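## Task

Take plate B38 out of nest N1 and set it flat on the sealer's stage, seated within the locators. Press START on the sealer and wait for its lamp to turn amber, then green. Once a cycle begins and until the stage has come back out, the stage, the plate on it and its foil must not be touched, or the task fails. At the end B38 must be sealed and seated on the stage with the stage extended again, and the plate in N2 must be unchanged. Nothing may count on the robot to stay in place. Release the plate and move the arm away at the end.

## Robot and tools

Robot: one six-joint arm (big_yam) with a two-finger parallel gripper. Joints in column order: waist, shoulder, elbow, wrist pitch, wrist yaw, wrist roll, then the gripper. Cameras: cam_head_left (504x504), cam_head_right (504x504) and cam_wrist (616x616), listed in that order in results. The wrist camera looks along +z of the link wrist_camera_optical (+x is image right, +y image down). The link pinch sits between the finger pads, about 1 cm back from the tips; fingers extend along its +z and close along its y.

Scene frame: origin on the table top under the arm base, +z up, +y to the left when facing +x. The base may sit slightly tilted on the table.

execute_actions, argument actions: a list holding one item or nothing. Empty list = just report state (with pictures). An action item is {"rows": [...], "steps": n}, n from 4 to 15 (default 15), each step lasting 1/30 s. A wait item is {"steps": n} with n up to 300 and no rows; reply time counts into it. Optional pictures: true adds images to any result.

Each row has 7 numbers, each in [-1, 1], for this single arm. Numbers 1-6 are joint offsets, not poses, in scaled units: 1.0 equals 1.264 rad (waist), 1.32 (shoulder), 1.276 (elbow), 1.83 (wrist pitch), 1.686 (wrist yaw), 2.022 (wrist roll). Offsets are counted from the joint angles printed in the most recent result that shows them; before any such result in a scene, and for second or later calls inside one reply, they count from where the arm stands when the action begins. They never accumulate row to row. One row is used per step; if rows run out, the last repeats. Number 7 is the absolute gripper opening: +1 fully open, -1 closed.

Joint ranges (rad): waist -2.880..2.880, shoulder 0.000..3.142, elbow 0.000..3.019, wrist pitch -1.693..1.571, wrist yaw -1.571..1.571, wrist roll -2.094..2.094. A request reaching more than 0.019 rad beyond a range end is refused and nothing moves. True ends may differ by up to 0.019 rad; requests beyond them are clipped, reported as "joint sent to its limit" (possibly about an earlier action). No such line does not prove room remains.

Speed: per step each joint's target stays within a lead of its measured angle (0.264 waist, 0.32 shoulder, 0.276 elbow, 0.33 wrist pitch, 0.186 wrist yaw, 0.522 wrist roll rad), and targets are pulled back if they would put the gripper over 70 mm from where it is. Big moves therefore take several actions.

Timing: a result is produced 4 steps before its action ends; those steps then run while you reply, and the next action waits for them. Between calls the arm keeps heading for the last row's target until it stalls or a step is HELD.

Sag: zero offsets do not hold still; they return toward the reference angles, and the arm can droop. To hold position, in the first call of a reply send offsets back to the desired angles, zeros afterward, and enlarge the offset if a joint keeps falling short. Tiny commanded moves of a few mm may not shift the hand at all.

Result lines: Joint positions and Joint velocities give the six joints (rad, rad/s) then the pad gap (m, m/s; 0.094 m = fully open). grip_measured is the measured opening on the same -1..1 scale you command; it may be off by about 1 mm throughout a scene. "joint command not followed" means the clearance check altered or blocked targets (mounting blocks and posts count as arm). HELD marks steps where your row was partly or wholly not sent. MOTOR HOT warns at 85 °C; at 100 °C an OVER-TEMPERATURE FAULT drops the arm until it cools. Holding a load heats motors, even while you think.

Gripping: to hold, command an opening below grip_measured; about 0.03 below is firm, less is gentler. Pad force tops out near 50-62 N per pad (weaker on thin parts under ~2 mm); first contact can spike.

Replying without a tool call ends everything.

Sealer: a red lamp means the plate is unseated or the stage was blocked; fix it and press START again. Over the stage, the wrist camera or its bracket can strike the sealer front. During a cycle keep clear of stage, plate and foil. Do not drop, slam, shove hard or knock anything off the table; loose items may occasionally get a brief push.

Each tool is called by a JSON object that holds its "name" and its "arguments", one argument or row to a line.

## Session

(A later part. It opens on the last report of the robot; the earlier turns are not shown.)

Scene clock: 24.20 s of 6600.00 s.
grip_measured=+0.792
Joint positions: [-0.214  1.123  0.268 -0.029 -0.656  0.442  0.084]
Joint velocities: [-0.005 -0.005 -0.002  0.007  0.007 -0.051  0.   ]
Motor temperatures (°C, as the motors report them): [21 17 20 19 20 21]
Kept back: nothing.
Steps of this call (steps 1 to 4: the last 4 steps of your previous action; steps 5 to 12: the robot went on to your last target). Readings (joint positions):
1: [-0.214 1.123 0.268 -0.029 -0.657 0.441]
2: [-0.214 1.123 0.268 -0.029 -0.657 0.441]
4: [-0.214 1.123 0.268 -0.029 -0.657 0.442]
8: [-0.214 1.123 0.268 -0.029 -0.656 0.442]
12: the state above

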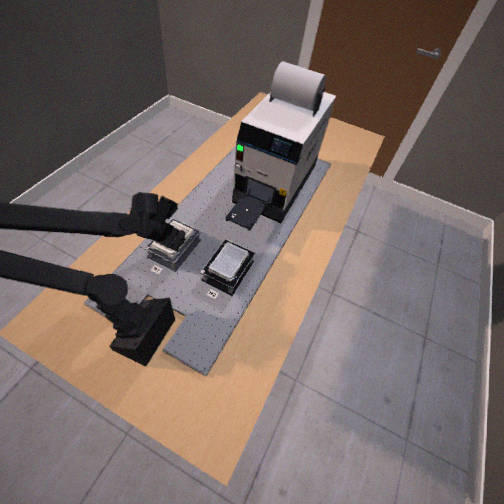

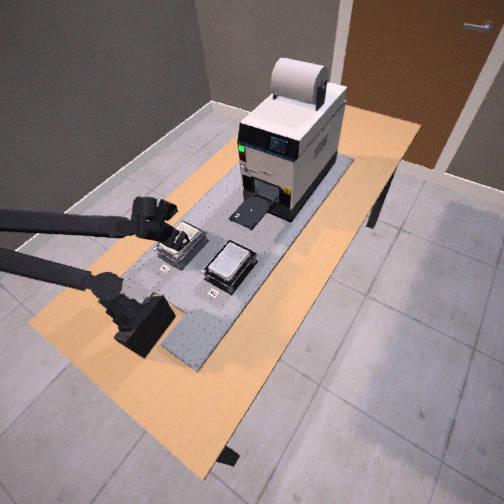

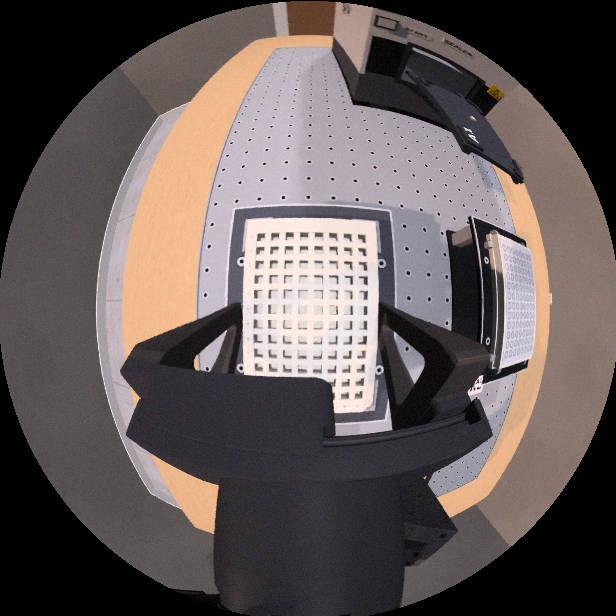

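{"name": "execute_actions", "arguments": {
  "actions": [
    {"rows": [[0.006,0.0075,-0.004,0.004,0.0005,0.0025,0.81],[0.006,0.008,-0.004,0.004,0.0005,0.0025,0.81],[0.006,0.0085,-0.004,0.004,0.0005,0.0025,0.81],[0.006,0.009,-0.004,0.004,0.0005,0.0025,0.81],[0.006,0.0095,-0.004,0.004,0.0005,0.0025,0.81],[0.006,0.01,-0.004,0.004,0.0005,0.0025,0.81]], "steps": 12}
  ]
}}

{"name": "execute_actions", "arguments": {
  "actions": [
    {"steps": 8}
  ]
}}

Scene clock: 25.00 s of 6600.00 s.
grip_measured=+0.808
Joint positions: [-0.214  1.125  0.268 -0.029 -0.656  0.442  0.085]
Joint velocities: [-0.015  0.015  0.002 -0.022 -0.007 -0.007  0.001]
Motor temperatures (°C, as the motors report them): [21 17 20 19 20 21]
Steps of this call (steps 1 to 15: the robot went on to your last target; step 16: nothing new was sent; steps 17 to 24: the first 8 steps of this action). Readings (joint positions):
17: [-0.214 1.123 0.268 -0.029 -0.656 0.442]
18: [-0.214 1.123 0.268 -0.029 -0.656 0.442]
20: [-0.214 1.123 0.268 -0.029 -0.656 0.442]
24: the state above

Scene clock: 25.27 s of 6600.00 s.
grip_measured=+0.808
Joint positions: [-0.214  1.125  0.268 -0.029 -0.656  0.442  0.085]
Joint velocities: [ 0.005 -0.005 -0.007 -0.007 -0.037  0.037  0.   ]
Motor temperatures (°C, as the motors report them): [21 17 20 19 20 21]
Kept back: nothing.
Steps of this call (steps 1 to 4: the last 4 steps of your previous action; steps 5 to 8: the robot went on to your last target). Readings (joint positions):
1: [-0.214 1.125 0.268 -0.029 -0.656 0.442]
2: [-0.214 1.125 0.268 -0.029 -0.656 0.442]
4: [-0.214 1.125 0.268 -0.029 -0.656 0.442]
8: the state above

{"name": "execute_actions", "arguments": {
  "actions": [
    {"rows": [[0.006,0.009,-0.004,0.004,0.0005,0.0025,0.81],[0.006,0.01,-0.004,0.004,0.0005,0.0025,0.81],[0.006,0.011,-0.004,0.004,0.0005,0.0025,0.81],[0.006,0.0121,-0.004,0.004,0.0005,0.0025,0.81],[0.006,0.0121,-0.004,0.004,0.0005,0.0025,0.81],[0.006,0.0121,-0.004,0.004,0.0005,0.0025,0.81],[0.006,0.0121,-0.004,0.004,0.0005,0.0025,0.81],[0.006,0.0121,-0.004,0.004,0.0005,0.0025,0.80],[0.006,0.0121,-0.004,0.004,0.0005,0.0025,0.79],[0.006,0.0121,-0.004,0.004,0.0005,0.0025,0.78],[0.006,0.0121,-0.004,0.004,0.0005,0.0025,0.77],[0.006,0.0121,-0.004,0.004,0.0005,0.0025,0.76],[0.006,0.0121,-0.004,0.004,0.0005,0.0025,0.75],[0.006,0.0121,-0.004,0.004,0.0005,0.0025,0.74],[0.006,0.0121,-0.004,0.004,0.0005,0.0025,0.73]], "steps": 15}
  ]
}}

{"name": "execute_actions", "arguments": {
  "actions": [
    {"steps": 12}
  ],
  "pictures": true
}}

Scene clock: 26.00 s of 6600.00 s.
grip_measured=+0.776
Joint positions: [-0.214  1.131  0.268 -0.029 -0.656  0.442  0.083]
Joint velocities: [-0.005 -0.005  0.002 -0.017 -0.037  0.007 -0.007]
Motor temperatures (°C, as the motors report them): [21 17 20 19 20 21]
Steps of this call (steps 1 to 11: the robot went on to your last target; steps 12 to 22: the first 11 steps of this action). Readings (joint positions):
12: [-0.214 1.125 0.268 -0.029 -0.656 0.442]
13: [-0.214 1.126 0.268 -0.029 -0.656 0.442]
15: [-0.214 1.128 0.268 -0.029 -0.656 0.442]
19: [-0.214 1.131 0.268 -0.029 -0.656 0.442]
22: the state above

Scene clock: 26.40 s of 6600.00 s.
grip_measured=+0.739
Joint positions: [-0.214  1.131  0.268 -0.029 -0.658  0.442  0.082]
Joint velocities: [-0.015  0.005  0.007  0.012 -0.007  0.007 -0.001]
Motor temperatures (°C, as the motors report them): [21 17 20 19 20 21]
Kept back: nothing.
Steps of this call (steps 1 to 4: the last 4 steps of your previous action; steps 5 to 12: the robot went on to your last target). Readings (joint positions):
1: [-0.214 1.131 0.268 -0.029 -0.657 0.442]
2: [-0.214 1.131 0.268 -0.029 -0.658 0.442]
4: [-0.214 1.131 0.268 -0.029 -0.658 0.442]
8: [-0.214 1.131 0.268 -0.029 -0.658 0.442]
12: the state above

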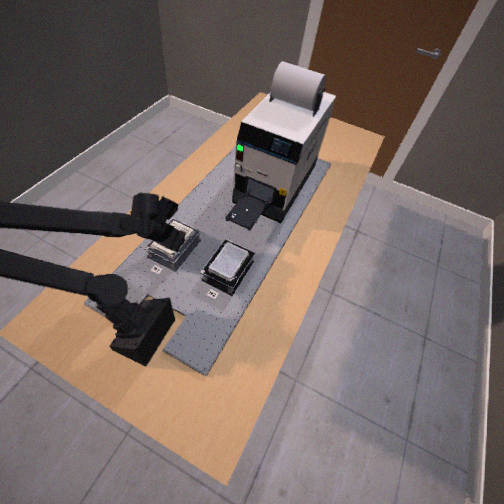

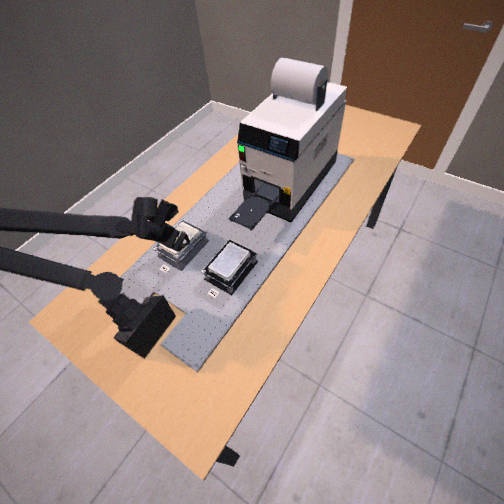

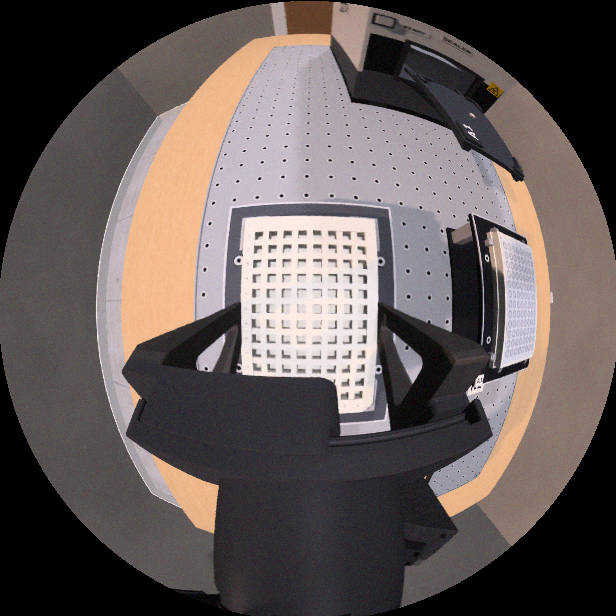

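{"name": "zoom_image", "arguments": {
  "camera": "cam_wrist",
  "region": [215, 270, 405, 370]
}}

{"name": "zoom_image", "arguments": {
  "camera": "cam_wrist",
  "region": [215, 195, 405, 415]
}}

Region (215, 270, 405, 370) of cam_wrist's 616x616 image, scaled by 2.653, with more detail than that image has; it fills the top 265 rows of this view, and the rest is white.

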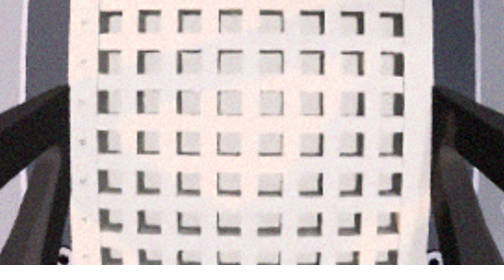

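Region (215, 195, 405, 415) of cam_wrist's 616x616 image, scaled by 2.291, with more detail than that image has; it fills the left 435 columns of this view, and the rest is white.

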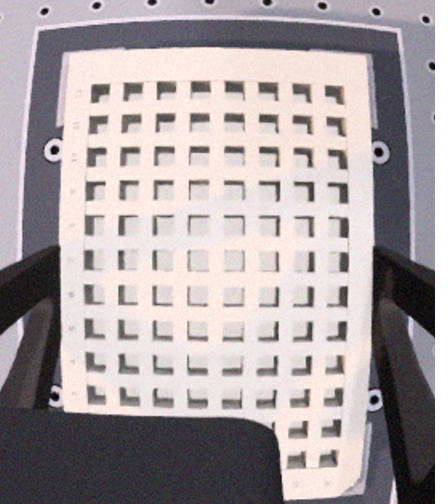

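{"name": "zoom_image", "arguments": {
  "camera": "cam_wrist",
  "region": [330, 0, 540, 200]
}}

{"name": "zoom_image", "arguments": {
  "camera": "cam_head_left",
  "region": [215, 130, 315, 240]
}}

{"name": "zoom_image", "arguments": {
  "camera": "cam_head_right",
  "region": [215, 130, 315, 240]
}}

Region (330, 0, 540, 200) of cam_wrist's 616x616 image, scaled by 2.400, with more detail than that image has; it fills the top 480 rows of this view, and the rest is white.

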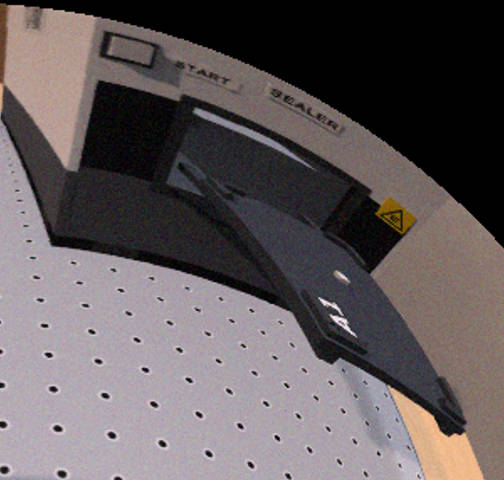

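Region (215, 130, 315, 240) of cam_head_left's 504x504 image, scaled by 4.582, with more detail than that image has; it fills the left 458 columns of this view, and the rest is white.

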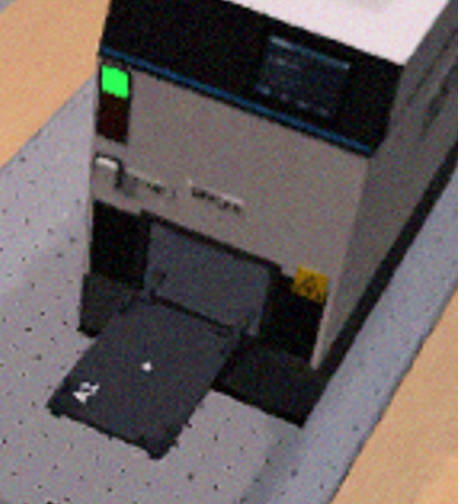

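Region (215, 130, 315, 240) of cam_head_right's 504x504 image, scaled by 4.582, with more detail than that image has; it fills the left 458 columns of this view, and the rest is white.

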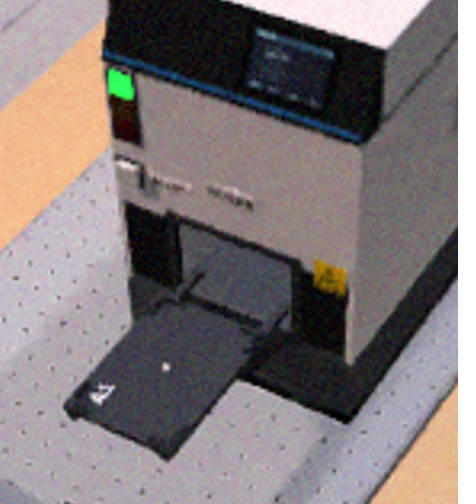

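{"name": "execute_actions", "arguments": {
  "actions": [
    {"rows": [[0,0,0,0,0,0,0.72],[-0.004,-0.003,0.004,-0.002,0,-0.002,0.71],[-0.008,-0.006,0.007,-0.004,-0.001,-0.004,0.70],[-0.011,-0.0082,0.0098,-0.0065,-0.0015,-0.0057,0.70],[-0.0124,-0.0094,0.0104,-0.0083,-0.0022,-0.0065,0.70],[-0.0141,-0.0108,0.0112,-0.0106,-0.003,-0.0075,0.70],[-0.0161,-0.0125,0.0122,-0.0134,-0.0039,-0.0088,0.70],[-0.0184,-0.0144,0.0134,-0.0165,-0.005,-0.0102,0.70],[-0.021,-0.0166,0.0146,-0.0201,-0.0062,-0.0118,0.70],[-0.0237,-0.0187,0.016,-0.0237,-0.0075,-0.0135,0.70],[-0.0267,-0.0211,0.0175,-0.0278,-0.0089,-0.0154,0.70],[-0.0298,-0.0236,0.0191,-0.032,-0.0103,-0.0174,0.70],[-0.0332,-0.0262,0.0209,-0.0366,-0.0119,-0.0195,0.70],[-0.0366,-0.0288,0.0226,-0.0411,-0.0134,-0.0217,0.70],[-0.0403,-0.0315,0.0246,-0.0461,-0.0151,-0.024,0.70]], "steps": 15}
  ]
}}

{"name": "execute_actions", "arguments": {
  "actions": [
    {"steps": 16}
  ],
  "pictures": true
}}

Scene clock: 29.47 s of 6600.00 s.
grip_measured=+0.717
Joint positions: [-0.227  1.117  0.269 -0.049 -0.666  0.433  0.081]
Joint velocities: [-0.093 -0.103  0.002 -0.139 -0.037 -0.051  0.   ]
Motor temperatures (°C, as the motors report them): [21 17 19 19 20 21]
Steps of this call (steps 1 to 15: the robot went on to your last target; steps 16 to 81: nothing new was sent; steps 82 to 92: the first 11 steps of this action). Readings (joint positions):
82: [-0.214 1.131 0.268 -0.029 -0.658 0.442]
83: [-0.214 1.131 0.268 -0.029 -0.658 0.442]
85: [-0.214 1.131 0.268 -0.029 -0.658 0.442]
89: [-0.218 1.126 0.268 -0.037 -0.661 0.439]
92: the state above

Scene clock: 30.00 s of 6600.00 s.
grip_measured=+0.717
Joint positions: [-0.253  1.098  0.271 -0.104 -0.68   0.405  0.081]
Joint velocities: [-0.005 -0.005 -0.007 -0.007  0.022 -0.066 -0.   ]
Motor temperatures (°C, as the motors report them): [21 17 20 19 20 21]
Kept back: nothing.
Steps of this call (steps 1 to 4: the last 4 steps of your previous action; steps 5 to 16: the robot went on to your last target). Readings (joint positions):
1: [-0.230 1.114 0.270 -0.055 -0.668 0.430]
2: [-0.234 1.110 0.271 -0.064 -0.672 0.427]
4: [-0.243 1.104 0.271 -0.086 -0.678 0.420]
8: [-0.253 1.098 0.271 -0.103 -0.680 0.410]
16: the state above

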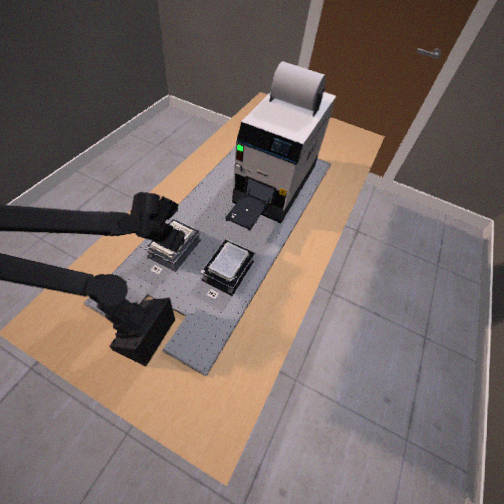

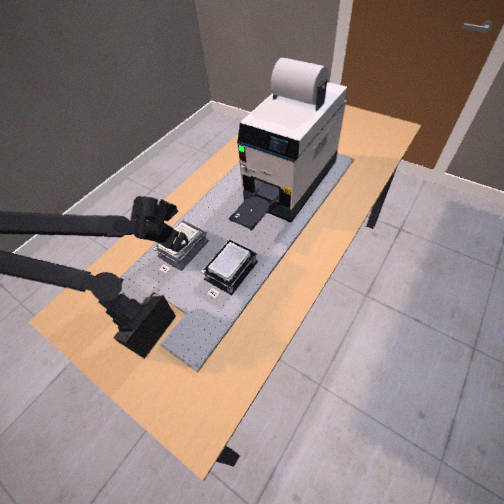

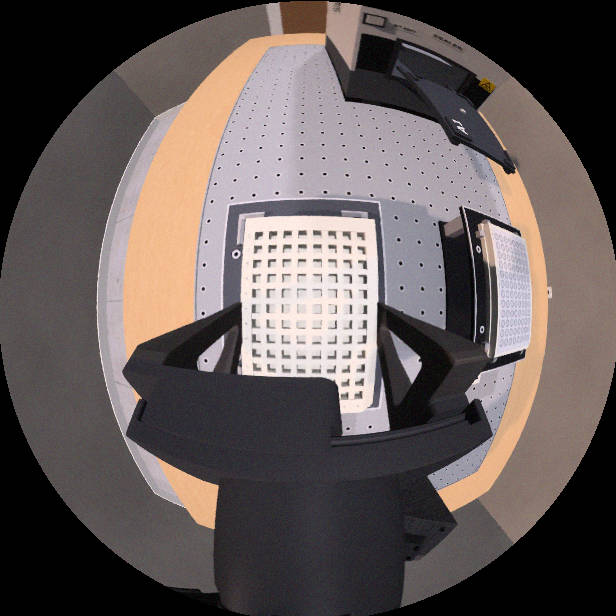

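{"name": "zoom_image", "arguments": {
  "camera": "cam_wrist",
  "region": [215, 195, 405, 415]
}}

Region (215, 195, 405, 415) of cam_wrist's 616x616 image, scaled by 2.291, with more detail than that image has; it fills the left 435 columns of this view, and the rest is white.

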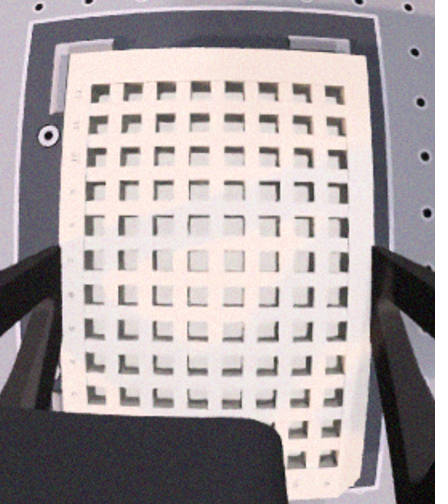

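{"name": "execute_actions", "arguments": {
  "actions": [
    {"rows": [[-0.0082,0.0,0.026,-0.007,-0.0027,-0.007,0.69],[-0.0147,0.008,0.0385,-0.0129,-0.0053,-0.0118,0.685],[-0.0252,0.022,0.0586,-0.0225,-0.0096,-0.0195,0.685],[-0.0393,0.041,0.085,-0.0353,-0.0152,-0.0298,0.685],[-0.0564,0.064,0.117,-0.0508,-0.0221,-0.0423,0.685],[-0.0756,0.09,0.153,-0.0683,-0.0299,-0.0564,0.685],[-0.0962,0.117,0.192,-0.087,-0.0382,-0.0715,0.685],[-0.1173,0.145,0.231,-0.1062,-0.0467,-0.087,0.685],[-0.1379,0.172,0.269,-0.1249,-0.055,-0.1021,0.685],[-0.1571,0.197,0.305,-0.1424,-0.0628,-0.1162,0.685],[-0.1742,0.219,0.336,-0.1579,-0.0697,-0.1287,0.685],[-0.1883,0.238,0.362,-0.1707,-0.0753,-0.139,0.685],[-0.1988,0.252,0.38,-0.1803,-0.0796,-0.1467,0.685],[-0.2053,0.26,0.392,-0.1862,-0.0822,-0.1515,0.685],[-0.2075,0.263,0.395,-0.1882,-0.0831,-0.1531,0.685]], "steps": 15}
  ]
}}

{"name": "execute_actions", "arguments": {
  "actions": [
    {"steps": 22}
  ],
  "pictures": true
}}

Scene clock: 31.97 s of 6600.00 s.
grip_measured=+0.711
Joint positions: [-0.404  1.316  0.566 -0.32  -0.785  0.263  0.08 ]
Joint velocities: [-0.728  1.021  1.502 -0.877 -0.315 -0.74   0.   ]
Motor temperatures (°C, as the motors report them): [21 17 20 19 20 21]
Steps of this call (steps 1 to 15: the robot went on to your last target; steps 16 to 48: nothing new was sent; steps 49 to 59: the first 11 steps of this action). Readings (joint positions):
49: [-0.253 1.098 0.271 -0.105 -0.681 0.404]
50: [-0.253 1.098 0.272 -0.109 -0.684 0.401]
52: [-0.262 1.108 0.288 -0.133 -0.699 0.389]
56: [-0.331 1.210 0.417 -0.235 -0.746 0.328]
59: the state above

Scene clock: 32.70 s of 6600.00 s.
grip_measured=+0.711
Joint positions: [-0.522  1.446  0.768 -0.439 -0.818  0.106  0.08 ]
Joint velocities: [-0.005 -0.015 -0.017  0.007 -0.051 -0.037 -0.   ]
Motor temperatures (°C, as the motors report them): [21 17 20 19 20 21]
Kept back: nothing.
Steps of this call (steps 1 to 4: the last 4 steps of your previous action; steps 5 to 22: the robot went on to your last target). Readings (joint positions):
1: [-0.428 1.351 0.618 -0.350 -0.796 0.238]
2: [-0.452 1.383 0.667 -0.376 -0.806 0.214]
4: [-0.493 1.430 0.740 -0.407 -0.814 0.176]
8: [-0.522 1.446 0.768 -0.429 -0.816 0.135]
22: the state above

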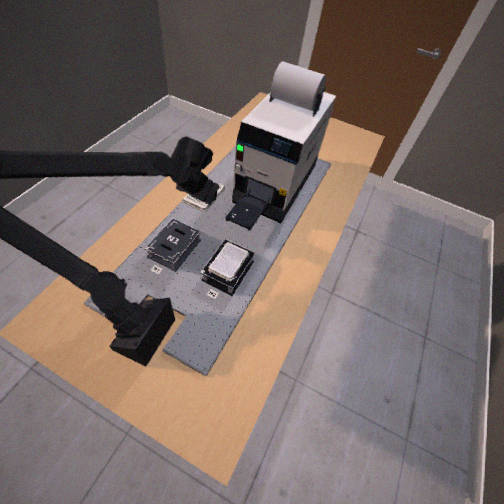

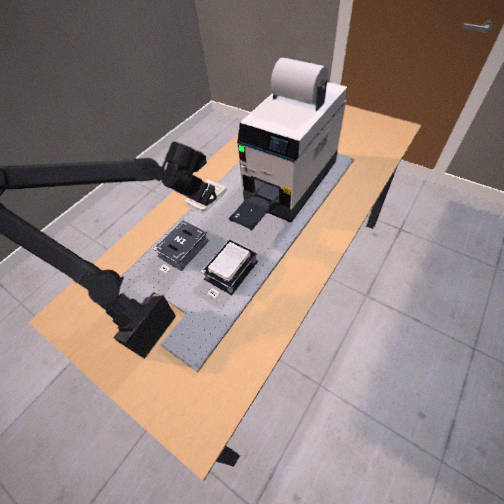

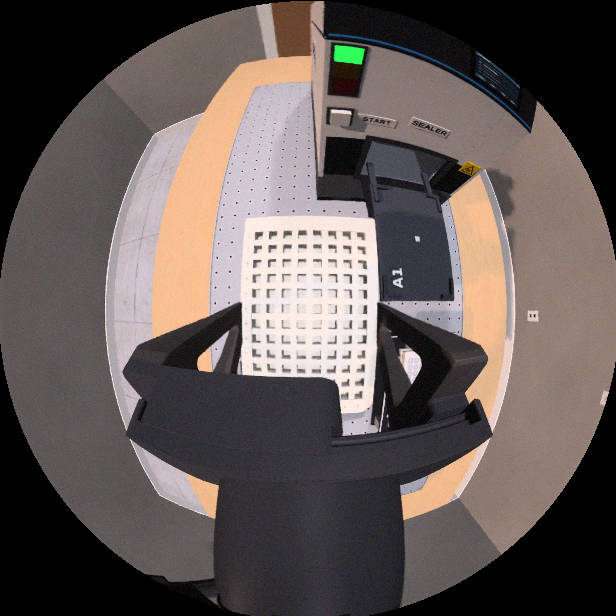

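{"name": "zoom_image", "arguments": {
  "camera": "cam_wrist",
  "region": [340, 140, 490, 320]
}}

{"name": "zoom_image", "arguments": {
  "camera": "cam_wrist",
  "region": [300, 30, 480, 220]
}}

Region (340, 140, 490, 320) of cam_wrist's 616x616 image, scaled by 2.800, with more detail than that image has.

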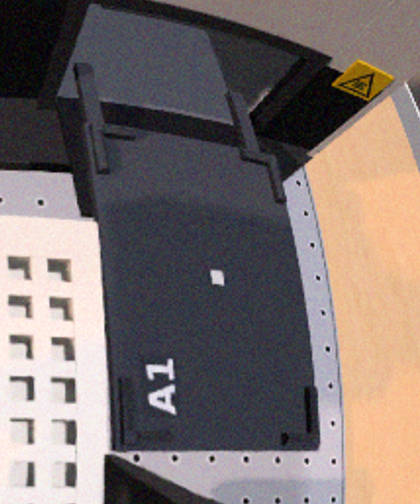

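Region (300, 30, 480, 220) of cam_wrist's 616x616 image, scaled by 2.653, with more detail than that image has; it fills the left 477 columns of this view, and the rest is white.

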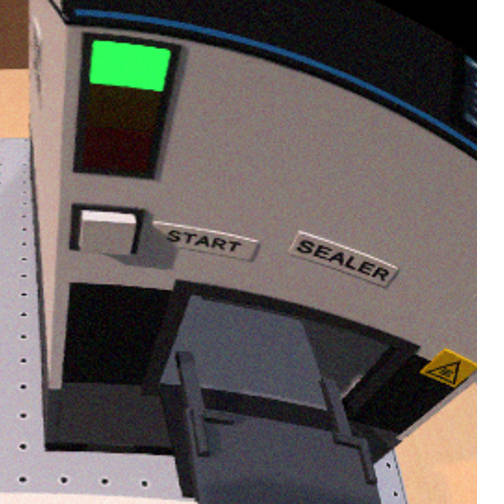

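{"name": "execute_actions", "arguments": {
  "actions": [
    {"rows": [[-0.0085,0.0039,0.0136,0.009,-0.0014,-0.0059,0.685],[-0.01,0.0156,0.0183,0.0128,-0.0019,-0.0075,0.685],[-0.0124,0.0345,0.0258,0.019,-0.0028,-0.01,0.685],[-0.0156,0.0598,0.036,0.0273,-0.004,-0.0134,0.685],[-0.0195,0.0903,0.0483,0.0373,-0.0054,-0.0175,0.685],[-0.0239,0.1248,0.0621,0.0486,-0.007,-0.0222,0.685],[-0.0286,0.1618,0.0769,0.0607,-0.0087,-0.0271,0.685],[-0.0335,0.1995,0.0921,0.073,-0.0105,-0.0322,0.685],[-0.0382,0.2365,0.1069,0.0851,-0.0122,-0.0371,0.685],[-0.0426,0.271,0.1208,0.0964,-0.0138,-0.0418,0.685],[-0.0465,0.3015,0.133,0.1064,-0.0152,-0.0459,0.685],[-0.0497,0.3268,0.1432,0.1147,-0.0164,-0.0493,0.685],[-0.0521,0.3457,0.1507,0.1209,-0.0173,-0.0518,0.685],[-0.0536,0.3574,0.1554,0.1247,-0.0178,-0.0534,0.685],[-0.0541,0.3613,0.157,0.126,-0.018,-0.0539,0.685]], "steps": 15}
  ]
}}

{"name": "execute_actions", "arguments": {
  "actions": [
    {"steps": 22}
  ],
  "pictures": true
}}

Scene clock: 35.13 s of 6600.00 s.
grip_measured=+0.711
Joint positions: [-0.549  1.742  0.885 -0.294 -0.84   0.055  0.08 ]
Joint velocities: [-0.2    1.558  0.623  0.632 -0.022 -0.3   -0.   ]
Motor temperatures (°C, as the motors report them): [21 17 20 19 20 21]
Steps of this call (steps 1 to 15: the robot went on to your last target; steps 16 to 62: nothing new was sent; steps 63 to 73: the first 11 steps of this action). Readings (joint positions):
63: [-0.522 1.446 0.768 -0.439 -0.818 0.105]
64: [-0.522 1.447 0.768 -0.438 -0.819 0.104]
66: [-0.523 1.458 0.769 -0.424 -0.823 0.100]
70: [-0.531 1.582 0.817 -0.361 -0.835 0.078]
73: the state above

Scene clock: 35.87 s of 6600.00 s.
grip_measured=+0.711
Joint positions: [-0.587  1.928  0.936 -0.223 -0.846  0.008  0.08 ]
Joint velocities: [-0.024 -0.015  0.012 -0.002 -0.081 -0.081 -0.   ]
Motor temperatures (°C, as the motors report them): [21 18 20 19 20 21]
Kept back: nothing.
Steps of this call (steps 1 to 4: the last 4 steps of your previous action; steps 5 to 22: the robot went on to your last target). Readings (joint positions):
1: [-0.555 1.795 0.905 -0.273 -0.841 0.048]
2: [-0.562 1.842 0.921 -0.255 -0.842 0.041]
4: [-0.574 1.914 0.935 -0.233 -0.842 0.030]
8: [-0.587 1.954 0.936 -0.225 -0.844 0.017]
22: the state above

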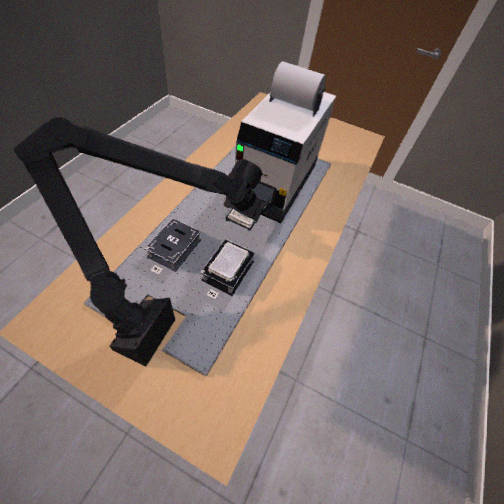

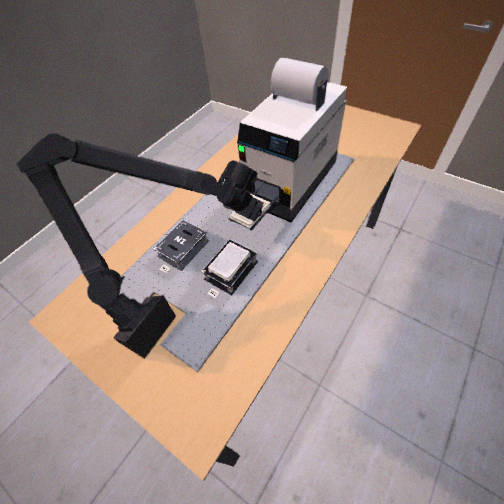

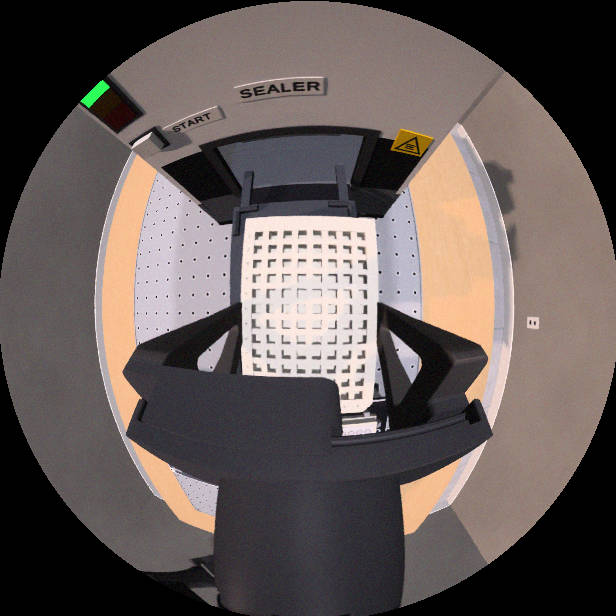

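{"name": "zoom_image", "arguments": {
  "camera": "cam_wrist",
  "region": [210, 150, 400, 320]
}}

{"name": "zoom_image", "arguments": {
  "camera": "cam_head_right",
  "region": [210, 150, 310, 250]
}}

Region (210, 150, 400, 320) of cam_wrist's 616x616 image, scaled by 2.653, with more detail than that image has; it fills the top 451 rows of this view, and the rest is white.

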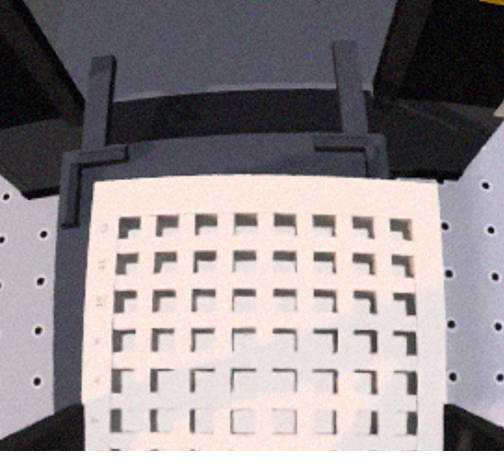

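Region (210, 150, 310, 250) of cam_head_right's 504x504 image, scaled by 5.040, with more detail than that image has.

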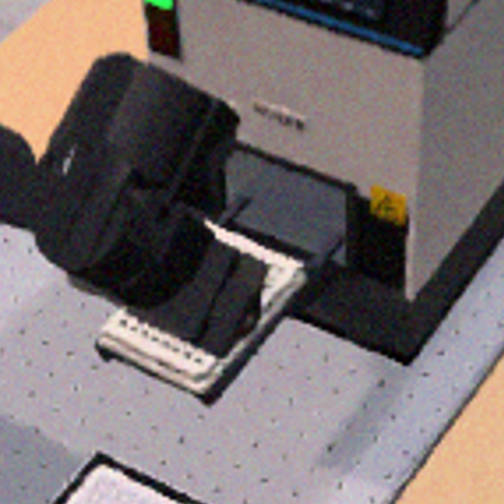

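{"name": "zoom_image", "arguments": {
  "camera": "cam_wrist",
  "region": [225, 195, 275, 245]
}}

{"name": "zoom_image", "arguments": {
  "camera": "cam_wrist",
  "region": [320, 190, 385, 240]
}}

Region (225, 195, 275, 245) of cam_wrist's 616x616 image, scaled by 10.080, with more detail than that image has.

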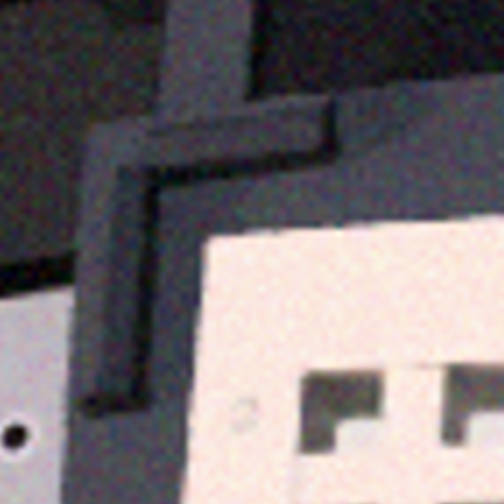

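Region (320, 190, 385, 240) of cam_wrist's 616x616 image, scaled by 7.754, with more detail than that image has; it fills the top 388 rows of this view, and the rest is white.

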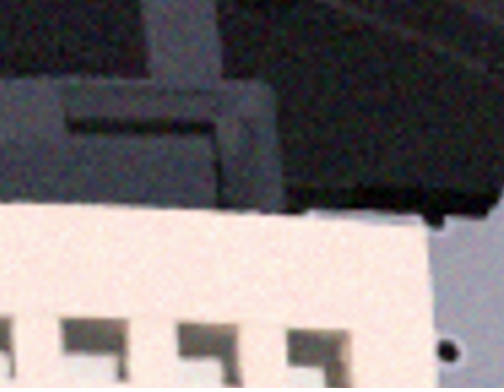

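{"name": "execute_actions", "arguments": {
  "actions": [
    {"rows": [[0.0114,0.0077,0.0094,0.0083,0.0012,0.0053,0.685],[0.0123,0.0079,0.0094,0.0093,0.0012,0.0058,0.685],[0.0137,0.0083,0.0094,0.0111,0.0013,0.0064,0.685],[0.0156,0.0088,0.0094,0.0134,0.0013,0.0074,0.685],[0.0179,0.0094,0.0094,0.0162,0.0014,0.0085,0.685],[0.0205,0.0101,0.0094,0.0194,0.0015,0.0097,0.685],[0.0232,0.0108,0.0094,0.0228,0.0016,0.011,0.685],[0.0261,0.0115,0.0094,0.0262,0.0016,0.0124,0.685],[0.0288,0.0122,0.0094,0.0296,0.0017,0.0137,0.685],[0.0314,0.0129,0.0094,0.0328,0.0018,0.015,0.685],[0.0337,0.0135,0.0094,0.0356,0.0019,0.016,0.685],[0.0356,0.014,0.0094,0.0379,0.0019,0.017,0.685],[0.037,0.0144,0.0094,0.0397,0.002,0.0176,0.685],[0.0379,0.0146,0.0094,0.0407,0.002,0.0181,0.685],[0.0382,0.0147,0.0094,0.0411,0.002,0.0182,0.685]], "steps": 15}
  ]
}}

{"name": "execute_actions", "arguments": {
  "actions": [
    {"steps": 18}
  ],
  "pictures": true
}}

Scene clock: 38.00 s of 6600.00 s.
grip_measured=+0.711
Joint positions: [-0.577  1.928  0.936 -0.184 -0.846  0.022  0.08 ]
Joint velocities: [ 0.093 -0.015 -0.002  0.134  0.037  0.051 -0.001]
Motor temperatures (°C, as the motors report them): [21 18 20 19 20 21]
Steps of this call (steps 1 to 15: the robot went on to your last target; steps 16 to 53: nothing new was sent; steps 54 to 64: the first 11 steps of this action). Readings (joint positions):
54: [-0.587 1.928 0.936 -0.223 -0.846 0.008]
55: [-0.587 1.928 0.936 -0.223 -0.846 0.008]
57: [-0.587 1.928 0.936 -0.220 -0.846 0.009]
61: [-0.585 1.928 0.936 -0.202 -0.846 0.015]
64: the state above

Scene clock: 38.60 s of 6600.00 s.
grip_measured=+0.711
Joint positions: [-0.556  1.931  0.936 -0.164 -0.846  0.034  0.08 ]
Joint velocities: [-0.015 -0.015 -0.002  0.012  0.007  0.037 -0.001]
Motor temperatures (°C, as the motors report them): [21 18 20 19 20 21]
Kept back: nothing.
Steps of this call (steps 1 to 4: the last 4 steps of your previous action; steps 5 to 18: the robot went on to your last target). Readings (joint positions):
1: [-0.573 1.928 0.936 -0.178 -0.846 0.024]
2: [-0.569 1.928 0.936 -0.173 -0.846 0.025]
4: [-0.562 1.929 0.936 -0.167 -0.846 0.029]
8: [-0.556 1.931 0.936 -0.164 -0.846 0.032]
18: the state above

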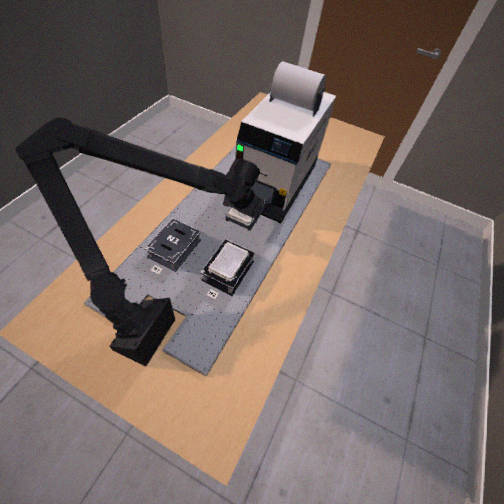

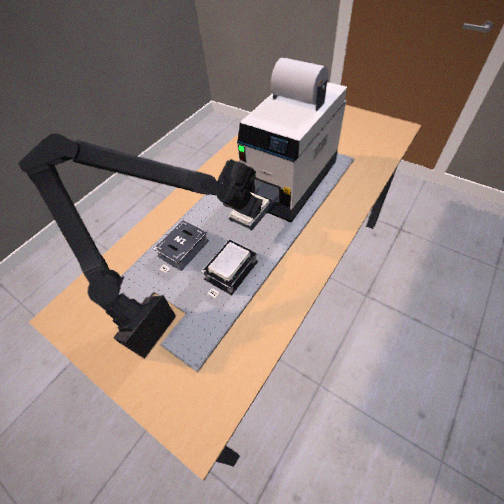

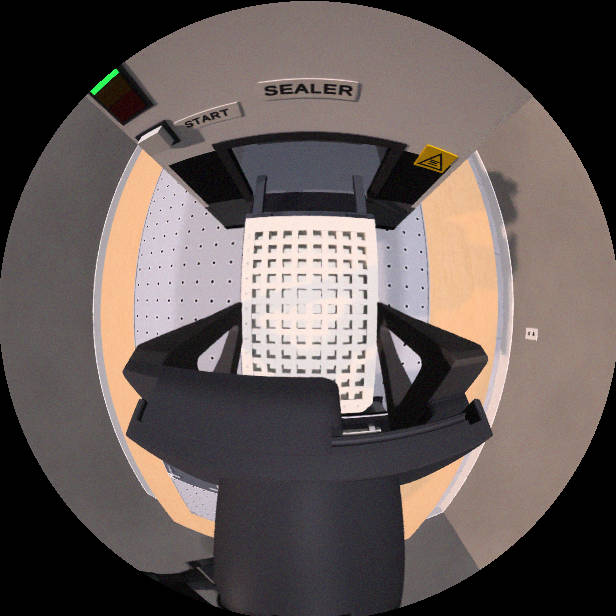

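{"name": "zoom_image", "arguments": {
  "camera": "cam_wrist",
  "region": [225, 160, 395, 250]
}}

{"name": "zoom_image", "arguments": {
  "camera": "cam_wrist",
  "region": [130, 60, 490, 330]
}}

{"name": "zoom_image", "arguments": {
  "camera": "cam_head_right",
  "region": [220, 180, 290, 240]
}}

{"name": "zoom_image", "arguments": {
  "camera": "cam_head_left",
  "region": [215, 180, 285, 240]
}}

Region (225, 160, 395, 250) of cam_wrist's 616x616 image, scaled by 2.965, with more detail than that image has; it fills the top 267 rows of this view, and the rest is white.

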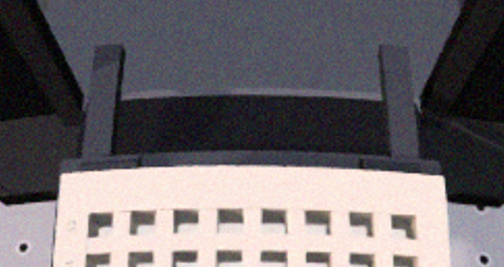

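Region (130, 60, 490, 330) of cam_wrist's 616x616 image, scaled by 1.400, with more detail than that image has; it fills the top 378 rows of this view, and the rest is white.

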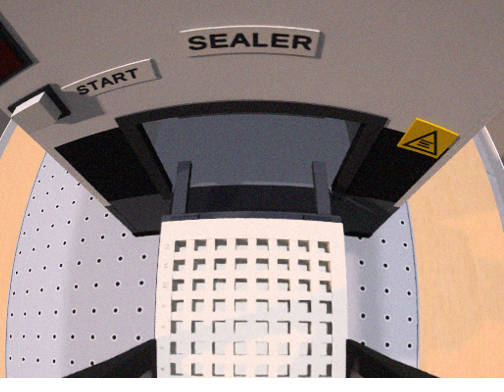

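Region (220, 180, 290, 240) of cam_head_right's 504x504 image, scaled by 7.200, with more detail than that image has; it fills the top 432 rows of this view, and the rest is white.

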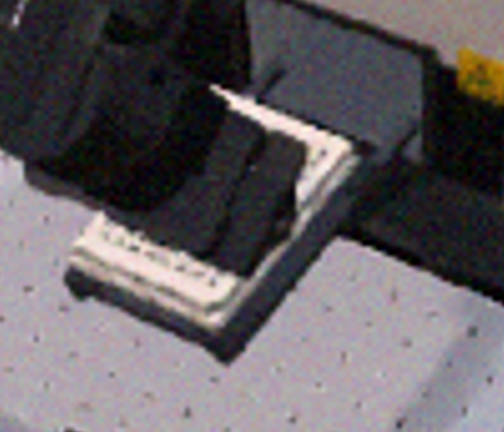

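Region (215, 180, 285, 240) of cam_head_left's 504x504 image, scaled by 7.200, with more detail than that image has; it fills the top 432 rows of this view, and the rest is white.

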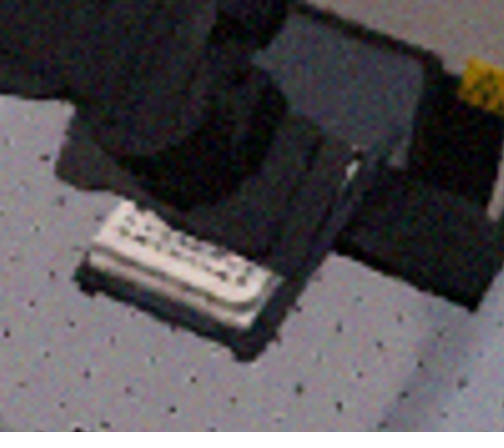

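{"name": "zoom_image", "arguments": {
  "camera": "cam_wrist",
  "region": [130, 110, 270, 240]
}}

{"name": "zoom_image", "arguments": {
  "camera": "cam_wrist",
  "region": [350, 80, 540, 240]
}}

Region (130, 110, 270, 240) of cam_wrist's 616x616 image, scaled by 3.600, with more detail than that image has; it fills the top 468 rows of this view, and the rest is white.

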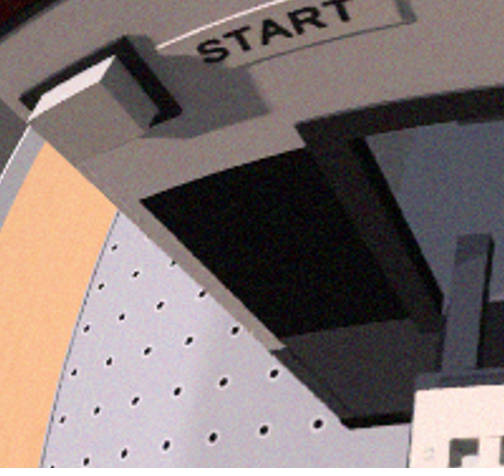

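Region (350, 80, 540, 240) of cam_wrist's 616x616 image, scaled by 2.653, with more detail than that image has; it fills the top 424 rows of this view, and the rest is white.

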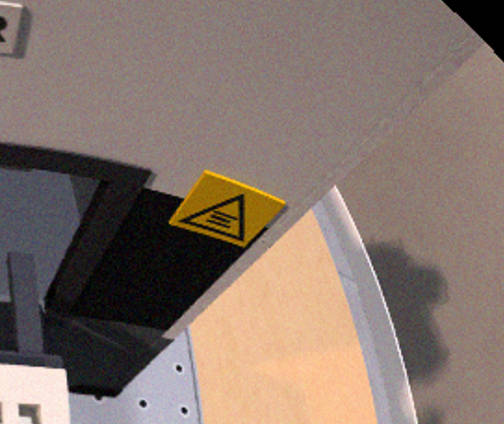

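{"name": "execute_actions", "arguments": {
  "actions": []
}}

Scene clock: 40.37 s of 6600.00 s.
grip_measured=+0.711
Joint positions: [-0.556  1.931  0.936 -0.164 -0.846  0.035  0.08 ]
Joint velocities: [ 0.005 -0.005 -0.022 -0.022  0.037 -0.022 -0.002]
Motor temperatures (°C, as the motors report them): [22 18 20 19 20 21]
Kept back: nothing.
Steps of this call (steps 1 to 15: the robot went on to your last target; steps 16 to 53: nothing new was sent). Readings (joint positions):
1: [-0.556 1.931 0.936 -0.164 -0.846 0.034]
2: [-0.556 1.931 0.936 -0.164 -0.846 0.035]
4: [-0.556 1.931 0.936 -0.164 -0.846 0.035]
8: [-0.556 1.931 0.936 -0.164 -0.846 0.035]
53: the state above
The arm was judged still, so your last target was given up. Only a new action makes it travel on or press farther. Fingers that are still opening or closing keep moving.

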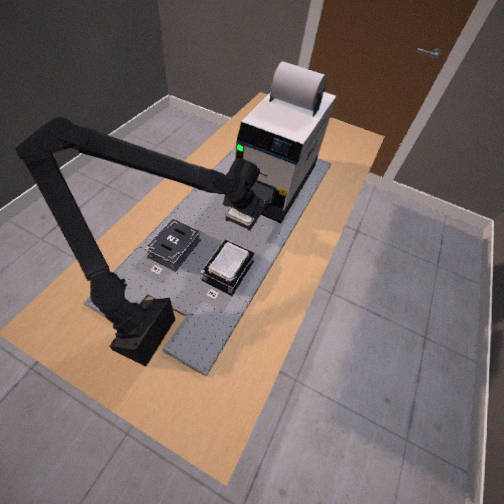

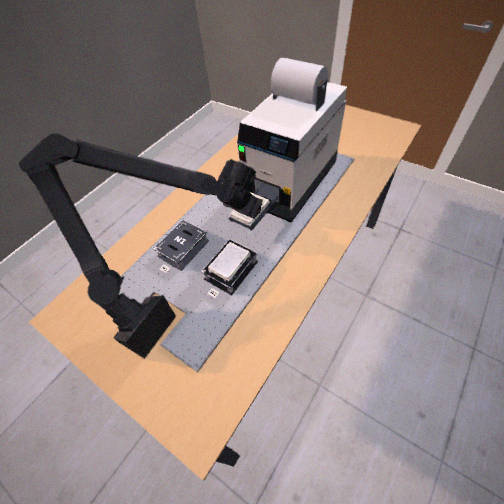

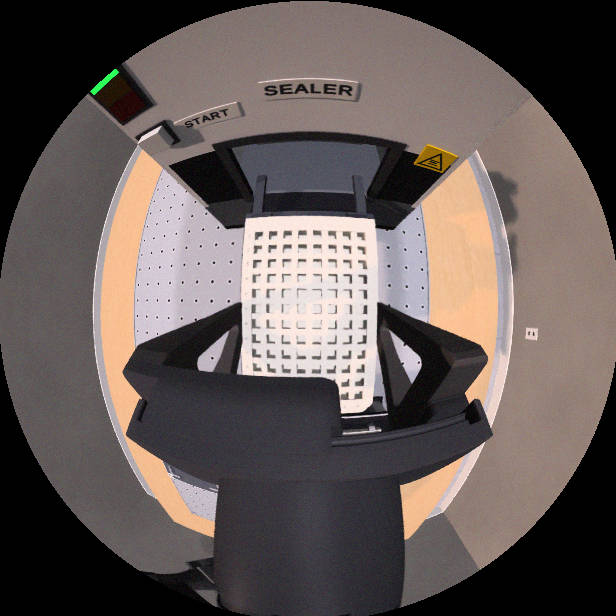

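{"name": "zoom_image", "arguments": {
  "camera": "cam_wrist",
  "region": [220, 170, 400, 260]
}}

{"name": "zoom_image", "arguments": {
  "camera": "cam_wrist",
  "region": [320, 360, 420, 450]
}}

{"name": "zoom_image", "arguments": {
  "camera": "cam_head_right",
  "region": [200, 140, 320, 240]
}}

Region (220, 170, 400, 260) of cam_wrist's 616x616 image, scaled by 2.800, with more detail than that image has.

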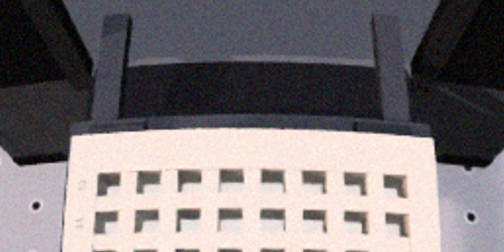

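Region (320, 360, 420, 450) of cam_wrist's 616x616 image, scaled by 5.040, with more detail than that image has; it fills the top 454 rows of this view, and the rest is white.

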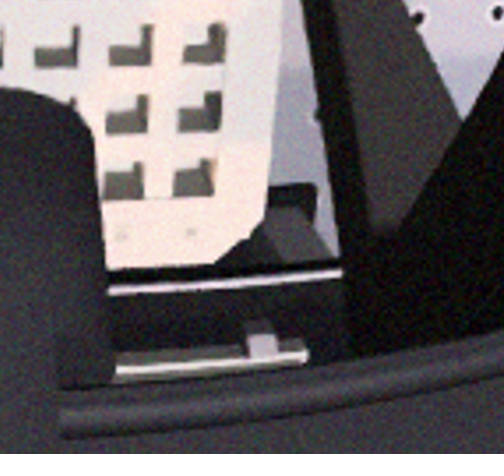

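Region (200, 140, 320, 240) of cam_head_right's 504x504 image, scaled by 4.200, with more detail than that image has.

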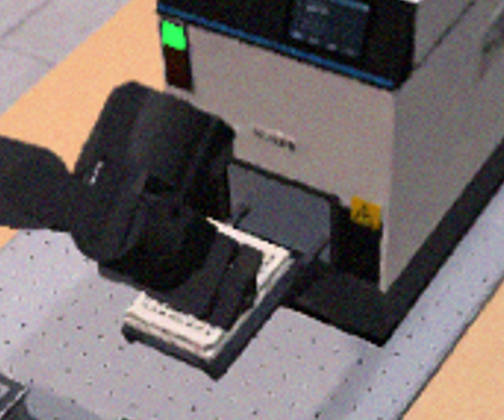

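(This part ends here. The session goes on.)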